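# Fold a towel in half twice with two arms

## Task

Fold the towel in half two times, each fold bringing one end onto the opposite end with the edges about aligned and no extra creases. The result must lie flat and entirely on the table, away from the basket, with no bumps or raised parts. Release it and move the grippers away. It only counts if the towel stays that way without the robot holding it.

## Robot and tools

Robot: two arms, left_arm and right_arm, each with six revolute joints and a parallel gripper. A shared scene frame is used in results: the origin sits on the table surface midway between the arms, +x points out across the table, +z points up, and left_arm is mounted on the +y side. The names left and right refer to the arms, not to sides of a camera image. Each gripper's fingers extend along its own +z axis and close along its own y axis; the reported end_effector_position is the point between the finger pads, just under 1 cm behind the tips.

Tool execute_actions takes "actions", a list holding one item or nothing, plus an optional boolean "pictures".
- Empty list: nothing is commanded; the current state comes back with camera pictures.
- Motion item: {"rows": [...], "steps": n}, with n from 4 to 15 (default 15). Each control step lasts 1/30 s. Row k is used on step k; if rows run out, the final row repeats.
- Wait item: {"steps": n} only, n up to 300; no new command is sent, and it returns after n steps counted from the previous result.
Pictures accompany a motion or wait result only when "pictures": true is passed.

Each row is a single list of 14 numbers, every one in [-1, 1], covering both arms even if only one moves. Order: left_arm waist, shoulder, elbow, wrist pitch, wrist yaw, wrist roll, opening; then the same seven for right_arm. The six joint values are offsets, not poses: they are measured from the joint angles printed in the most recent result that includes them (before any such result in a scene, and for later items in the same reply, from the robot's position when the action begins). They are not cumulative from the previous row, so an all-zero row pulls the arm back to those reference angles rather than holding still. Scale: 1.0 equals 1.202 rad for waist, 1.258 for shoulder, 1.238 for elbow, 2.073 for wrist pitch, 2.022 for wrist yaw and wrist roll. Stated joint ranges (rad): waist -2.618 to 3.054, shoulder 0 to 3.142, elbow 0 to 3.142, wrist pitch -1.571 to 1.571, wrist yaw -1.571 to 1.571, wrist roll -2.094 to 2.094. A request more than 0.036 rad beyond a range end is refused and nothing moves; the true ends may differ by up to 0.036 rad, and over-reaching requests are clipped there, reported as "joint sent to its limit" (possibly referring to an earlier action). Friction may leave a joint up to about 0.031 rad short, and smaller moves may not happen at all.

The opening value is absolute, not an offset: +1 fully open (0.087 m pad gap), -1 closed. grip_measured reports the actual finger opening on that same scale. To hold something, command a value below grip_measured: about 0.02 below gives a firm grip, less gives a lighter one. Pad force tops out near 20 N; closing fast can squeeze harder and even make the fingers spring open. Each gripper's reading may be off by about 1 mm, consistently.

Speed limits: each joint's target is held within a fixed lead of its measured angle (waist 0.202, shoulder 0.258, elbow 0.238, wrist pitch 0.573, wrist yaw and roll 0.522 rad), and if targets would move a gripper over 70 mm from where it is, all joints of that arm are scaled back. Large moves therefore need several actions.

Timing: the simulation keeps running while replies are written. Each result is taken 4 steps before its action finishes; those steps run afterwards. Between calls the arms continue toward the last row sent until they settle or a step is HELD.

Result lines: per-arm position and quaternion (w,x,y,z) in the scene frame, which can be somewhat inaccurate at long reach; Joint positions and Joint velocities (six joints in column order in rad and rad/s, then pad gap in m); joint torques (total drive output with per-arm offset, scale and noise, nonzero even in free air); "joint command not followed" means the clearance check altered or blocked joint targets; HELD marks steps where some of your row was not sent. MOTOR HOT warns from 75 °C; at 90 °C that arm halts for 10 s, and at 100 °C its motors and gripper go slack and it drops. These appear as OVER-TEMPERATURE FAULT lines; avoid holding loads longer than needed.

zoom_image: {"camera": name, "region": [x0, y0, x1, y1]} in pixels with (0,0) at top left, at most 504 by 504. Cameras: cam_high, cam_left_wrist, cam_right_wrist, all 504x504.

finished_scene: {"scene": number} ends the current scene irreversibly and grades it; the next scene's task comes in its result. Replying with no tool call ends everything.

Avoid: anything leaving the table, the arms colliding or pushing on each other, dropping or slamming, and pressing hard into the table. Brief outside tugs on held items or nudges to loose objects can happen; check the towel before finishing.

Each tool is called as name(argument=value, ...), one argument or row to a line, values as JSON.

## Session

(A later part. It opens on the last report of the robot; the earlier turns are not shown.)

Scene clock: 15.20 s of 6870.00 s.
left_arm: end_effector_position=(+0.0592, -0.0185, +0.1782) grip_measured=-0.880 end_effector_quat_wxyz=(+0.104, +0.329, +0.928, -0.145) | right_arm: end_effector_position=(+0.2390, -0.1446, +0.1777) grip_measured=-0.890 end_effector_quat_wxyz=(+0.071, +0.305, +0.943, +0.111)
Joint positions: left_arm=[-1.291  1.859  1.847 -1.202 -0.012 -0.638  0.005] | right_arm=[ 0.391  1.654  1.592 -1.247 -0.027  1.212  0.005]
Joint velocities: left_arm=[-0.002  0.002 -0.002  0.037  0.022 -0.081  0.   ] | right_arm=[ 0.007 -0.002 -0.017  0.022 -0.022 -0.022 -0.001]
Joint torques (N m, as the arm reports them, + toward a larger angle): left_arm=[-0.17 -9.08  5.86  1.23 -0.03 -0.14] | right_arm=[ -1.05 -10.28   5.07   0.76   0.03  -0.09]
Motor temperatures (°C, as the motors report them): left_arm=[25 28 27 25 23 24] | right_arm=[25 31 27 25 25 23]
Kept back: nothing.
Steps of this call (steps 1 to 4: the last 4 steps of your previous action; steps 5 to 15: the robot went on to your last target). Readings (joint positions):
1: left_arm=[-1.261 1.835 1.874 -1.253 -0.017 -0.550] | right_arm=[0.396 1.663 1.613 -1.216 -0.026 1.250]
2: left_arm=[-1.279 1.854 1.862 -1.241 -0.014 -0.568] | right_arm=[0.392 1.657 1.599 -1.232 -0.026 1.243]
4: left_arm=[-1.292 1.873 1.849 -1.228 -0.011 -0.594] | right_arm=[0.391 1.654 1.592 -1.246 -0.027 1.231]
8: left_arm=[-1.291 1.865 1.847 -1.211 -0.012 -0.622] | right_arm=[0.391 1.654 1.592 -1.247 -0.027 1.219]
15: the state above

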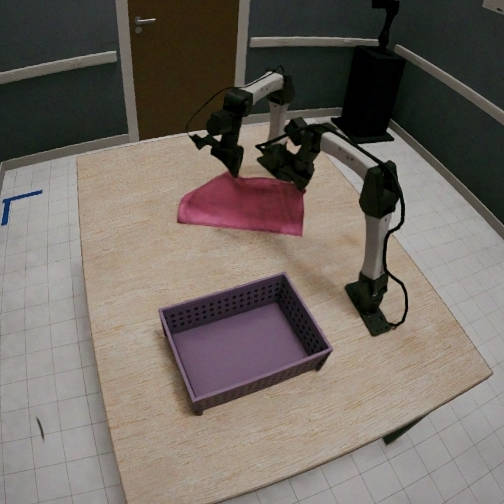

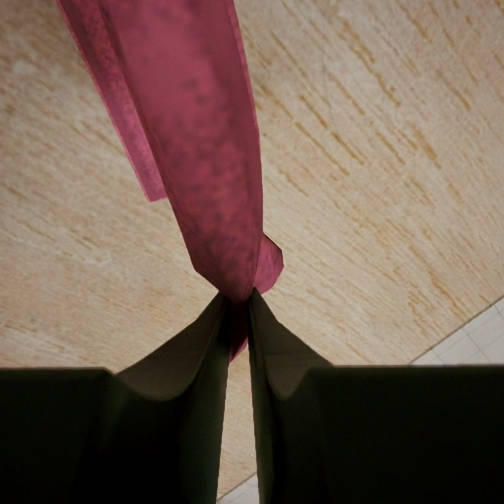

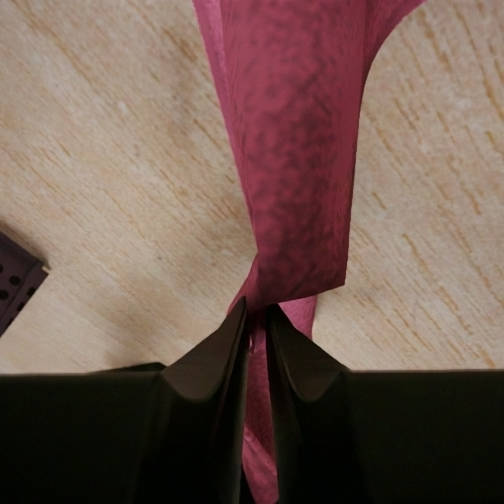

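execute_actions(
  actions=[
    {"rows":[[-0.011,0.016,-0.007,0.016,0,-0.005,-1,-0.01,-0.01,-0.039,0.009,0,-0.005,-1],[-0.022,0.033,-0.014,0.032,0,-0.011,-1,-0.019,-0.02,-0.077,0.019,0,-0.011,-1],[-0.033,0.049,-0.021,0.048,0,-0.016,-1,-0.029,-0.03,-0.116,0.028,0,-0.016,-1],[-0.044,0.066,-0.028,0.065,0,-0.021,-1,-0.039,-0.04,-0.154,0.037,0,-0.021,-1],[-0.055,0.082,-0.035,0.081,0,-0.027,-1,-0.048,-0.05,-0.193,0.046,0,-0.027,-1],[-0.066,0.098,-0.042,0.097,0,-0.032,-1,-0.058,-0.06,-0.232,0.056,0,-0.032,-1],[-0.077,0.115,-0.049,0.113,0,-0.037,-1,-0.068,-0.07,-0.27,0.065,0,-0.037,-1],[-0.089,0.131,-0.055,0.129,0,-0.043,-1,-0.077,-0.08,-0.309,0.074,0,-0.043,-1],[-0.1,0.148,-0.062,0.145,0,-0.048,-1,-0.087,-0.09,-0.347,0.083,0,-0.048,-1],[-0.111,0.164,-0.069,0.161,0,-0.053,-1,-0.097,-0.1,-0.386,0.093,0,-0.053,-1],[-0.122,0.18,-0.076,0.177,0,-0.059,-1,-0.106,-0.11,-0.425,0.102,0,-0.059,-1],[-0.133,0.197,-0.083,0.194,0,-0.064,-1,-0.116,-0.122,-0.463,0.111,0,-0.064,-1],[-0.144,0.213,-0.09,0.21,0,-0.069,-1,-0.126,-0.135,-0.502,0.12,0,-0.069,-1],[-0.155,0.23,-0.097,0.226,0,-0.075,-1,-0.135,-0.147,-0.54,0.13,0,-0.075,-1],[-0.166,0.246,-0.104,0.247,0,-0.08,-1,-0.145,-0.158,-0.579,0.142,0,-0.08,-1]],"steps":15},
  ],
)

execute_actions(
  actions=[
    {"steps":18},
  ],
  pictures=true,
)

Scene clock: 16.03 s of 6870.00 s.
left_arm: end_effector_position=(+0.0219, -0.0790, +0.1105) grip_measured=-0.880 end_effector_quat_wxyz=(+0.098, +0.346, +0.919, -0.162) | right_arm: end_effector_position=(+0.1902, -0.2082, +0.0880) grip_measured=-0.890 end_effector_quat_wxyz=(+0.006, +0.323, +0.946, +0.027)
Joint positions: left_arm=[-1.401  2.025  1.799 -0.964 -0.016 -0.708  0.005] | right_arm=[ 0.294  1.564  1.162 -1.121 -0.03   1.145  0.005]
Joint velocities: left_arm=[-0.388  0.725 -0.325  0.828 -0.007 -0.286  0.   ] | right_arm=[-0.359 -0.349 -1.414  0.549 -0.037 -0.271 -0.   ]
Joint torques (N m, as the arm reports them, + toward a larger angle): left_arm=[-1.34 -9.17  4.82  1.11  0.   -0.13] | right_arm=[-1.16 -9.03  5.65  0.53  0.05 -0.04]
Motor temperatures (°C, as the motors report them): left_arm=[25 28 27 25 23 24] | right_arm=[25 31 27 25 25 23]
Steps of this call (steps 1 to 14: the robot went on to your last target; steps 15 to 25: the first 11 steps of this action). Readings (joint positions):
15: left_arm=[-1.291 1.859 1.847 -1.199 -0.012 -0.642] | right_arm=[0.391 1.654 1.588 -1.244 -0.027 1.211]
16: left_arm=[-1.293 1.861 1.847 -1.193 -0.012 -0.644] | right_arm=[0.390 1.650 1.572 -1.235 -0.027 1.209]
18: left_arm=[-1.303 1.874 1.847 -1.163 -0.014 -0.652] | right_arm=[0.380 1.633 1.503 -1.209 -0.029 1.201]
22: left_arm=[-1.355 1.949 1.830 -1.055 -0.016 -0.681] | right_arm=[0.331 1.595 1.309 -1.163 -0.030 1.172]
25: the state above

Scene clock: 16.63 s of 6870.00 s.
left_arm: end_effector_position=(-0.0209, -0.1201, +0.0406) grip_measured=-0.880 end_effector_quat_wxyz=(+0.088, +0.350, +0.914, -0.188) | right_arm: end_effector_position=(+0.1555, -0.2444, +0.0397) grip_measured=-0.890 end_effector_quat_wxyz=(-0.012, +0.316, +0.949, +0.009)
Joint positions: left_arm=[-1.493  2.171  1.729 -0.711 -0.011 -0.79   0.005] | right_arm=[ 0.227  1.484  0.885 -0.977 -0.03   1.062  0.005]
Joint velocities: left_arm=[-0.017 -0.002 -0.007  0.051  0.037 -0.022  0.   ] | right_arm=[ 0.002 -0.002  0.007 -0.007  0.022 -0.037  0.002]
Joint torques (N m, as the arm reports them, + toward a larger angle): left_arm=[ -0.29 -11.61   5.64   1.33  -0.09  -0.15] | right_arm=[-1.31 -8.29  5.12  0.54  0.08 -0.11]
Motor temperatures (°C, as the motors report them): left_arm=[25 28 27 25 23 24] | right_arm=[25 31 27 25 25 23]
Kept back: nothing.
Steps of this call (steps 1 to 4: the last 4 steps of your previous action; steps 5 to 18: the robot went on to your last target). Readings (joint positions):
1: left_arm=[-1.415 2.051 1.787 -0.934 -0.016 -0.718] | right_arm=[0.282 1.551 1.114 -1.105 -0.030 1.135]
2: left_arm=[-1.429 2.075 1.776 -0.904 -0.016 -0.727] | right_arm=[0.270 1.537 1.066 -1.087 -0.030 1.125]
4: left_arm=[-1.457 2.120 1.756 -0.841 -0.016 -0.748] | right_arm=[0.247 1.506 0.971 -1.051 -0.030 1.104]
8: left_arm=[-1.491 2.171 1.731 -0.765 -0.012 -0.774] | right_arm=[0.227 1.484 0.886 -1.025 -0.030 1.080]
18: the state above

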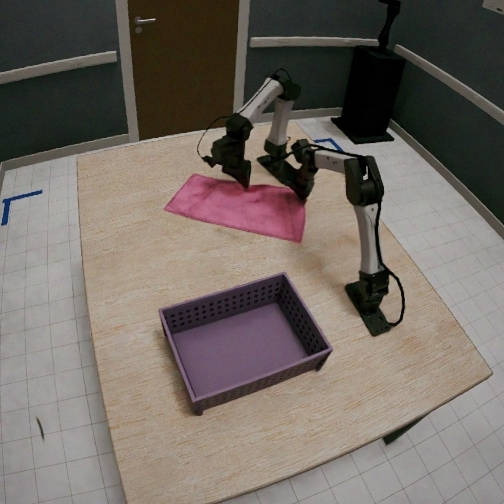

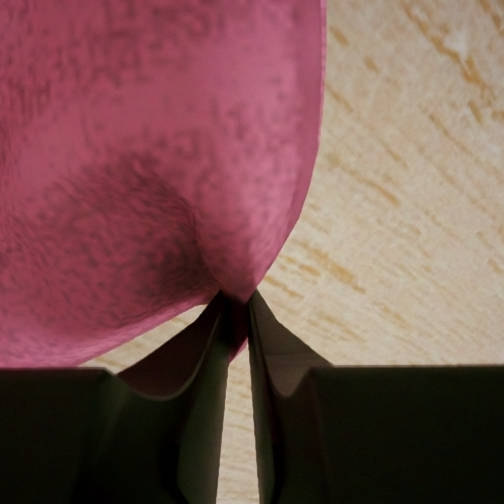

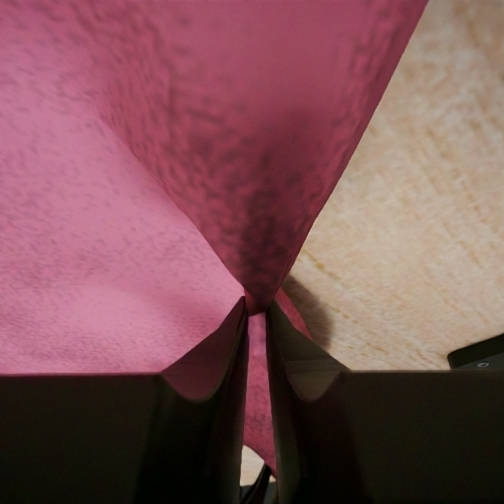

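execute_actions(
  actions=[
    {"rows":[[0,0,0,0,0,0,-0.8,0,0,0,0,0,0,-0.8],[0,0,0,0,0,0,-0.6,0,0,0,0,0,0,-0.6],[0,0,0,0,0,0,-0.4,0,0,0,0,0,0,-0.4],[0,0,0,0,0,0,-0.2,0,0,0,0,0,0,-0.2],[0,0,0,0,0,0,0,0,0,0,0,0,0,0],[0,0,0,0,0,0,0.2,0,0,0,0,0,0,0.2],[0,-0.02,0,0,0,0,0.3,0,0,0.02,0,0,0,0.3],[0,-0.05,0,0,0,0,0.3,0,0,0.04,-0.01,0,0,0.3],[0,-0.09,0,-0.02,0,0,0.3,0,0,0.07,-0.02,0,0,0.3],[0,-0.14,-0.03,-0.05,0,0.05,0.3,0,0,0.1,-0.03,0,0,0.3],[0,-0.2,-0.07,-0.09,0,0.1,0.3,0,0,0.13,-0.04,0,0,0.3],[0.03,-0.27,-0.12,-0.13,0,0.2,0.3,0,0,0.16,-0.05,0,0.05,0.5],[0.08,-0.35,-0.19,-0.17,0,0.3,0.2,0,0,0.187,-0.059,0,0.15,0.7],[0.15,-0.44,-0.27,-0.22,0,0.45,0.1,0,0,0.19,-0.059,0,0.3,1],[0.244,-0.533,-0.346,-0.284,0,0.59,0,0,0,0.195,-0.062,0,0.468,1]],"steps":15},
  ],
)

execute_actions(
  actions=[
    {"steps":16},
  ],
)

execute_actions(
  actions=[
    {"rows":[[0,0,0,0,0,0,0,0.04,0.005,0,0,0,0,1],[0,0,0,0,0,0,0,0.08,0.01,0,0,0,0,1],[0,0,0,0,0,0,0,0.13,0.02,0,0,0,0,1],[0,0,0,0,0,0,0,0.18,0.03,0,0,0,0,1],[0,0,0,0,0,0,0,0.23,0.04,0,0,0,0,1],[0,0,0,0,0,0,0,0.28,0.05,0,0,0,0,1],[0,0,0,0,0,0,0,0.33,0.06,0,0,0,0,1],[0,0,0,0,0,0,0,0.38,0.07,0,0,0,0,1],[0,0,0,0,0,0,0,0.43,0.08,0,0,0,0,1],[0,0,0,0,0,0,0,0.47,0.085,0,0,0,0.02,1]],"steps":15},
  ],
)

execute_actions(
  actions=[
    {"steps":8},
  ],
  pictures=true,
)

Scene clock: 17.93 s of 6870.00 s.
left_arm: end_effector_position=(-0.0202, -0.1099, +0.0701) grip_measured=+0.299 end_effector_quat_wxyz=(+0.099, +0.366, +0.903, -0.200) | right_arm: end_effector_position=(+0.1676, -0.2391, +0.0561) grip_measured=+0.300 end_effector_quat_wxyz=(-0.001, +0.315, +0.949, +0.020)
Joint positions: left_arm=[-1.493  2.084  1.704 -0.74  -0.011 -0.75   0.057] | right_arm=[ 0.227  1.484  0.956 -1.017 -0.03   1.06   0.057]
Joint velocities: left_arm=[-0.007 -1.394 -0.681 -0.667 -0.051  0.886  0.002] | right_arm=[ 0.017  0.002  1.009 -0.447  0.007  0.007  0.001]
Joint torques (N m, as the arm reports them, + toward a larger angle): left_arm=[ -0.42 -14.59   5.75   0.86  -0.11   0.01] | right_arm=[-0.41 -6.02  8.05  0.63  0.02  0.  ]
Motor temperatures (°C, as the motors report them): left_arm=[25 29 28 26 23 24] | right_arm=[25 31 27 25 25 23]
Steps of this call (steps 1 to 28: the robot went on to your last target; steps 29 to 39: the first 11 steps of this action). Readings (joint positions):
29: left_arm=[-1.493 2.171 1.729 -0.706 -0.011 -0.792] | right_arm=[0.227 1.484 0.885 -0.973 -0.030 1.060]
30: left_arm=[-1.493 2.171 1.729 -0.706 -0.011 -0.792] | right_arm=[0.227 1.484 0.885 -0.973 -0.030 1.060]
32: left_arm=[-1.493 2.171 1.729 -0.706 -0.011 -0.792] | right_arm=[0.227 1.484 0.885 -0.973 -0.030 1.060]
36: left_arm=[-1.493 2.164 1.729 -0.707 -0.011 -0.792] | right_arm=[0.227 1.484 0.889 -0.977 -0.030 1.060]
39: the state above

Scene clock: 18.47 s of 6870.00 s.
left_arm: end_effector_position=(+0.0782, +0.1199, +0.1444) grip_measured=+0.000 end_effector_quat_wxyz=(+0.099, +0.624, +0.773, -0.055) | right_arm: end_effector_position=(+0.2279, -0.2096, +0.1002) grip_measured=+0.988 end_effector_quat_wxyz=(+0.009, +0.689, +0.722, +0.061)
Joint positions: left_arm=[-1.207  1.501  1.34  -1.183 -0.012  0.123  0.044] | right_arm=[ 0.227  1.484  1.118 -1.085 -0.03   1.946  0.087]
Joint velocities: left_arm=[ 0.09  -0.115 -0.32  -0.989 -0.066  1.839  0.   ] | right_arm=[ 0.037 -0.007 -0.007 -0.037 -0.051  0.359  0.002]
Joint torques (N m, as the arm reports them, + toward a larger angle): left_arm=[-0.58 -5.32  4.98  1.07  0.01 -0.03] | right_arm=[-0.48 -6.35  6.65  0.46 -0.02  0.07]
Motor temperatures (°C, as the motors report them): left_arm=[25 29 28 26 23 24] | right_arm=[25 31 27 25 25 23]
Kept back: nothing.
Steps of this call (steps 1 to 4: the last 4 steps of your previous action; steps 5 to 16: the robot went on to your last target). Readings (joint positions):
1: left_arm=[-1.492 2.031 1.679 -0.765 -0.011 -0.708] | right_arm=[0.227 1.484 0.993 -1.029 -0.030 1.073]
2: left_arm=[-1.487 1.976 1.655 -0.790 -0.010 -0.656] | right_arm=[0.227 1.484 1.032 -1.038 -0.030 1.118]
4: left_arm=[-1.461 1.874 1.612 -0.837 -0.007 -0.573] | right_arm=[0.227 1.484 1.095 -1.043 -0.030 1.302]
8: left_arm=[-1.359 1.710 1.524 -0.933 -0.007 -0.417] | right_arm=[0.227 1.484 1.118 -1.057 -0.030 1.675]
16: the state above

Scene clock: 18.83 s of 6870.00 s.
left_arm: end_effector_position=(+0.0772, +0.1247, +0.1432) grip_measured=+0.000 end_effector_quat_wxyz=(+0.092, +0.628, +0.771, -0.049) | right_arm: end_effector_position=(+0.1169, -0.1085, +0.0779) grip_measured=+0.988 end_effector_quat_wxyz=(-0.013, +0.489, +0.872, +0.022)
Joint positions: left_arm=[-1.206  1.5    1.335 -1.198 -0.012  0.132  0.044] | right_arm=[ 0.741  1.567  1.118 -1.083 -0.03   1.957  0.087]
Joint velocities: left_arm=[ 0.002 -0.002  0.002 -0.051  0.007 -0.007 -0.   ] | right_arm=[ 1.277  0.325 -0.012  0.022 -0.066  0.11  -0.001]
Joint torques (N m, as the arm reports them, + toward a larger angle): left_arm=[-0.59 -5.6   6.26  1.01 -0.01 -0.17] | right_arm=[-2.87 -6.48  5.78  0.36  0.23  0.1 ]
Motor temperatures (°C, as the motors report them): left_arm=[25 29 28 26 23 24] | right_arm=[25 31 27 25 25 23]
Steps of this call (steps 1 to 11: the first 11 steps of this action). Readings (joint positions):
1: left_arm=[-1.206 1.500 1.335 -1.203 -0.012 0.140] | right_arm=[0.231 1.484 1.118 -1.085 -0.029 1.949]
2: left_arm=[-1.206 1.500 1.335 -1.205 -0.012 0.138] | right_arm=[0.246 1.484 1.118 -1.085 -0.027 1.949]
4: left_arm=[-1.206 1.500 1.335 -1.200 -0.012 0.136] | right_arm=[0.325 1.486 1.118 -1.085 -0.023 1.949]
8: left_arm=[-1.206 1.500 1.335 -1.199 -0.012 0.133] | right_arm=[0.570 1.525 1.118 -1.084 -0.025 1.949]
11: the state above

Scene clock: 19.10 s of 6870.00 s.
left_arm: end_effector_position=(+0.0772, +0.1247, +0.1432) grip_measured=+0.000 end_effector_quat_wxyz=(+0.092, +0.628, +0.771, -0.049) | right_arm: end_effector_position=(+0.1021, -0.1008, +0.0749) grip_measured=+0.988 end_effector_quat_wxyz=(-0.017, +0.473, +0.881, +0.015)
Joint positions: left_arm=[-1.206  1.5    1.335 -1.198 -0.012  0.131  0.044] | right_arm=[ 0.795  1.579  1.118 -1.083 -0.036  1.973  0.087]
Joint velocities: left_arm=[-0.007 -0.007  0.002 -0.051 -0.037  0.051  0.   ] | right_arm=[-0.022 -0.012 -0.012 -0.051 -0.051  0.022 -0.   ]
Joint torques (N m, as the arm reports them, + toward a larger angle): left_arm=[-0.57 -5.48  6.29  1.01 -0.02 -0.17] | right_arm=[-0.72 -6.    5.87  0.31  0.11  0.05]
Motor temperatures (°C, as the motors report them): left_arm=[25 29 28 26 23 24] | right_arm=[25 31 27 25 25 23]
Kept back: nothing.
Steps of this call (steps 1 to 4: the last 4 steps of your previous action; steps 5 to 8: the robot went on to your last target). Readings (joint positions):
1: left_arm=[-1.206 1.500 1.335 -1.198 -0.012 0.132] | right_arm=[0.775 1.575 1.118 -1.083 -0.034 1.961]
2: left_arm=[-1.206 1.500 1.335 -1.198 -0.012 0.132] | right_arm=[0.791 1.578 1.118 -1.083 -0.037 1.964]
4: left_arm=[-1.206 1.500 1.335 -1.198 -0.012 0.132] | right_arm=[0.795 1.579 1.118 -1.083 -0.036 1.968]
8: the state above

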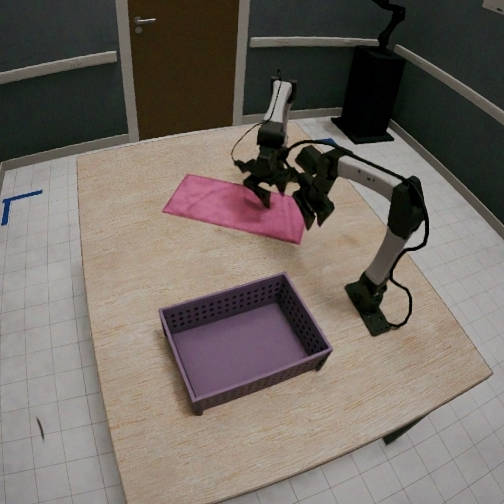

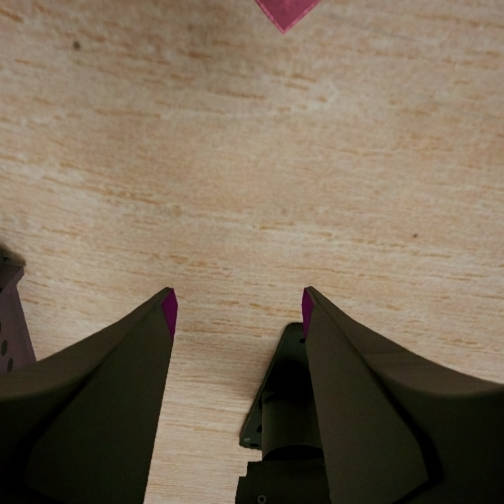

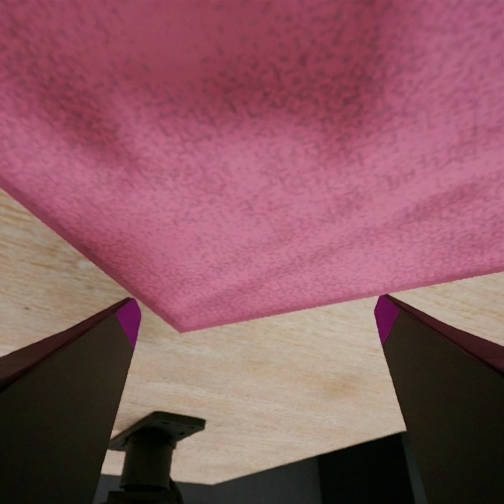

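execute_actions(
  actions=[
    {"rows":[[0,-0.02,-0.02,0,0,0,0,0,0.01,-0.014,0.012,0.022,0,1],[0,-0.04,-0.04,0,0,0,0,0,0.02,-0.028,0.024,0.022,0,1],[0,-0.06,-0.06,0,0,0,0,0,0.03,-0.042,0.036,0.022,0,1],[0,-0.08,-0.08,0,0,0,0,0,0.04,-0.056,0.048,0.022,0,1],[0,-0.1,-0.1,0,0,0,0,0,0.05,-0.07,0.06,0.022,0,1],[0,-0.12,-0.12,0,0,0,0,0,0.06,-0.084,0.072,0.022,0,1],[0,-0.14,-0.14,0,0,0,0,0,0.07,-0.098,0.084,0.022,0,1],[0,-0.15,-0.15,0,0,0,0,0,0.08,-0.112,0.096,0.022,0,1],[0,-0.15,-0.15,0,0,0,0,0,0.085,-0.126,0.108,0.022,0,1],[0,-0.15,-0.15,0,0,0,0,0,0.09,-0.14,0.118,0.022,0,1],[0,-0.15,-0.15,0,0,0,0,0,0.1,-0.14,0.118,0.022,0,1]],"steps":15},
  ],
)

execute_actions(
  actions=[
    {"steps":10},
  ],
)

execute_actions(
  actions=[
    {"rows":[[0,0,0,0,0,0,0,-0.009,0.05,0.02,0,0,-0.016,1],[0,0,0,0,0,0,0,-0.018,0.07,0.043,-0.003,0,-0.032,1],[0,0,0,0,0,0,0,-0.028,0.09,0.066,-0.006,0,-0.048,1],[0,0,0,0,0,0,0,-0.037,0.108,0.089,-0.009,0,-0.064,1],[0,0,0,0,0,0,0,-0.046,0.126,0.112,-0.012,0,-0.08,1],[0,0,0,0,0,0,0,-0.055,0.144,0.135,-0.015,0,-0.096,1],[0,0,0,0,0,0,0,-0.064,0.162,0.158,-0.018,0,-0.112,1],[0,0,0,0,0,0,0,-0.074,0.18,0.181,-0.021,0,-0.128,1],[0,0,0,0,0,0,0,-0.083,0.197,0.204,-0.024,0,-0.144,1],[0,0,0,0,0,0,0,-0.092,0.214,0.227,-0.027,0,-0.16,1],[0,0,0,0,0,0,0,-0.101,0.231,0.25,-0.03,0,-0.176,1],[0,0,0,0,0,0,0,-0.11,0.248,0.273,-0.033,0,-0.192,1],[0,0,0,0,0,0,0,-0.12,0.264,0.296,-0.036,0,-0.208,1],[0,0,0,0,0,0,0,-0.129,0.28,0.319,-0.039,0,-0.224,1],[0,0,0,0,0,0,0,-0.138,0.295,0.342,-0.042,0,-0.24,1]],"steps":15},
  ],
)

execute_actions(
  actions=[
    {"steps":14},
  ],
  pictures=true,
)

Scene clock: 20.13 s of 6870.00 s.
left_arm: end_effector_position=(+0.0636, +0.1637, +0.1426) grip_measured=+0.000 end_effector_quat_wxyz=(+0.104, +0.627, +0.770, -0.057) | right_arm: end_effector_position=(+0.0999, -0.1144, +0.0163) grip_measured=+0.988 end_effector_quat_wxyz=(-0.004, +0.474, +0.880, -0.021)
Joint positions: left_arm=[-1.206  1.316  1.178 -1.196 -0.012  0.131  0.044] | right_arm=[ 0.795  1.669  0.977 -0.921 -0.004  1.976  0.087]
Joint velocities: left_arm=[ 0.007 -0.1   -0.066  0.037  0.007  0.022 -0.001] | right_arm=[-0.007  0.354 -0.422  0.359  0.066  0.051 -0.   ]
Joint torques (N m, as the arm reports them, + toward a larger angle): left_arm=[-0.62 -3.93  4.58  0.93 -0.01 -0.1 ] | right_arm=[-0.52 -6.08  4.67  0.45  0.1  -0.02]
Motor temperatures (°C, as the motors report them): left_arm=[25 29 28 26 23 24] | right_arm=[25 31 27 25 25 23]
Steps of this call (steps 1 to 20: the robot went on to your last target; steps 21 to 31: the first 11 steps of this action). Readings (joint positions):
21: left_arm=[-1.206 1.499 1.335 -1.198 -0.012 0.131] | right_arm=[0.795 1.579 1.118 -1.082 -0.032 1.976]
22: left_arm=[-1.206 1.494 1.331 -1.195 -0.012 0.131] | right_arm=[0.795 1.579 1.116 -1.077 -0.025 1.976]
24: left_arm=[-1.206 1.460 1.299 -1.190 -0.012 0.131] | right_arm=[0.795 1.581 1.099 -1.052 -0.016 1.976]
28: left_arm=[-1.206 1.354 1.206 -1.190 -0.012 0.131] | right_arm=[0.795 1.626 1.033 -0.979 -0.006 1.976]
31: the state above

Scene clock: 20.47 s of 6870.00 s.
left_arm: end_effector_position=(+0.0634, +0.1643, +0.1421) grip_measured=+0.000 end_effector_quat_wxyz=(+0.103, +0.627, +0.770, -0.056) | right_arm: end_effector_position=(+0.1036, -0.1081, +0.0119) grip_measured=+0.988 end_effector_quat_wxyz=(-0.004, +0.474, +0.880, -0.007)
Joint positions: left_arm=[-1.206  1.315  1.175 -1.196 -0.012  0.131  0.044] | right_arm=[ 0.795  1.679  0.968 -0.874 -0.006  1.976  0.087]
Joint velocities: left_arm=[-0.012  0.012  0.012  0.081 -0.037  0.037 -0.001] | right_arm=[ 0.002 -0.002 -0.012 -0.051  0.066 -0.066  0.   ]
Joint torques (N m, as the arm reports them, + toward a larger angle): left_arm=[-0.56 -4.3   4.53  0.9   0.02 -0.1 ] | right_arm=[-0.29 -5.25  3.62  0.49  0.17 -0.02]
Motor temperatures (°C, as the motors report them): left_arm=[25 29 28 26 23 24] | right_arm=[25 31 27 25 25 23]
Kept back: nothing.
Steps of this call (steps 1 to 4: the last 4 steps of your previous action; steps 5 to 10: the robot went on to your last target). Readings (joint positions):
1: left_arm=[-1.206 1.315 1.177 -1.196 -0.012 0.131] | right_arm=[0.795 1.679 0.968 -0.907 -0.006 1.976]
2: left_arm=[-1.206 1.315 1.177 -1.196 -0.012 0.131] | right_arm=[0.795 1.679 0.968 -0.893 -0.006 1.976]
4: left_arm=[-1.206 1.315 1.176 -1.196 -0.012 0.131] | right_arm=[0.795 1.679 0.968 -0.885 -0.006 1.976]
8: left_arm=[-1.206 1.315 1.175 -1.196 -0.012 0.131] | right_arm=[0.795 1.679 0.968 -0.877 -0.006 1.976]
10: the state above

Scene clock: 20.83 s of 6870.00 s.
left_arm: end_effector_position=(+0.0634, +0.1643, +0.1421) grip_measured=+0.000 end_effector_quat_wxyz=(+0.103, +0.627, +0.770, -0.056) | right_arm: end_effector_position=(+0.1508, -0.0778, +0.0117) grip_measured=+0.988 end_effector_quat_wxyz=(-0.016, +0.411, +0.912, -0.006)
Joint positions: left_arm=[-1.206  1.315  1.175 -1.196 -0.012  0.131  0.044] | right_arm=[ 0.709  1.888  1.222 -0.923 -0.027  1.747  0.087]
Joint velocities: left_arm=[ 0.002 -0.002  0.007 -0.095  0.037 -0.051 -0.   ] | right_arm=[-0.31   0.608  0.828 -0.212 -0.037 -0.842  0.   ]
Joint torques (N m, as the arm reports them, + toward a larger angle): left_arm=[-0.49 -4.24  6.17  0.94  0.02 -0.08] | right_arm=[-1.54 -6.36  5.8   0.43  0.26  0.02]
Motor temperatures (°C, as the motors report them): left_arm=[25 29 28 26 23 24] | right_arm=[25 31 27 25 25 23]
Steps of this call (steps 1 to 11: the first 11 steps of this action). Readings (joint positions):
1: left_arm=[-1.206 1.315 1.175 -1.196 -0.012 0.131] | right_arm=[0.795 1.682 0.969 -0.874 -0.006 1.973]
2: left_arm=[-1.206 1.315 1.175 -1.196 -0.012 0.131] | right_arm=[0.794 1.692 0.979 -0.880 -0.006 1.965]
4: left_arm=[-1.206 1.315 1.175 -1.196 -0.012 0.131] | right_arm=[0.782 1.726 1.022 -0.898 -0.010 1.933]
8: left_arm=[-1.206 1.315 1.175 -1.196 -0.012 0.131] | right_arm=[0.742 1.821 1.136 -0.912 -0.022 1.834]
11: the state above

Scene clock: 21.30 s of 6870.00 s.
left_arm: end_effector_position=(+0.0634, +0.1643, +0.1421) grip_measured=+0.000 end_effector_quat_wxyz=(+0.103, +0.627, +0.770, -0.056) | right_arm: end_effector_position=(+0.1869, -0.0672, +0.0115) grip_measured=+0.988 end_effector_quat_wxyz=(-0.019, +0.337, +0.941, +0.007)
Joint positions: left_arm=[-1.206  1.315  1.175 -1.196 -0.012  0.131  0.044] | right_arm=[ 0.641  2.006  1.385 -0.951 -0.041  1.52   0.087]
Joint velocities: left_arm=[ 0.017 -0.012  0.002  0.022 -0.007 -0.007  0.   ] | right_arm=[-0.022 -0.012  0.002 -0.022 -0.007 -0.066 -0.   ]
Joint torques (N m, as the arm reports them, + toward a larger angle): left_arm=[-0.55 -4.06  6.14  0.92 -0.01 -0.08] | right_arm=[-1.47 -7.39  5.95  0.24  0.38 -0.27]
Motor temperatures (°C, as the motors report them): left_arm=[25 29 28 26 23 24] | right_arm=[25 31 27 25 25 23]
Kept back: nothing.
Steps of this call (steps 1 to 4: the last 4 steps of your previous action; steps 5 to 14: the robot went on to your last target). Readings (joint positions):
1: left_arm=[-1.206 1.315 1.175 -1.196 -0.012 0.131] | right_arm=[0.698 1.910 1.250 -0.928 -0.029 1.717]
2: left_arm=[-1.206 1.315 1.175 -1.196 -0.012 0.131] | right_arm=[0.687 1.930 1.279 -0.933 -0.030 1.686]
4: left_arm=[-1.206 1.315 1.175 -1.196 -0.012 0.131] | right_arm=[0.665 1.971 1.336 -0.945 -0.034 1.624]
8: left_arm=[-1.206 1.315 1.175 -1.196 -0.012 0.131] | right_arm=[0.641 2.005 1.382 -0.951 -0.041 1.548]
14: the state above

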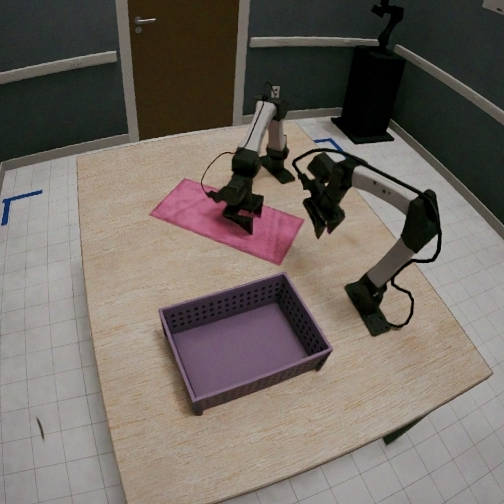

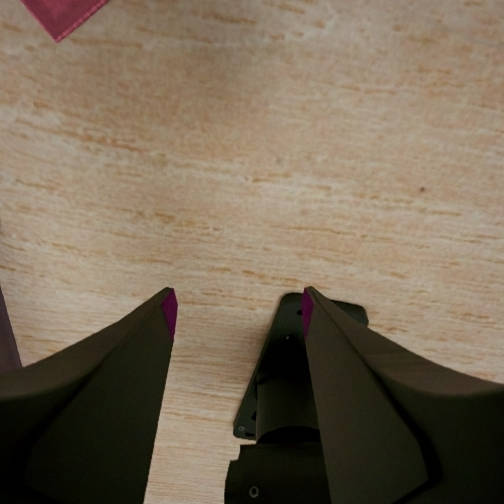

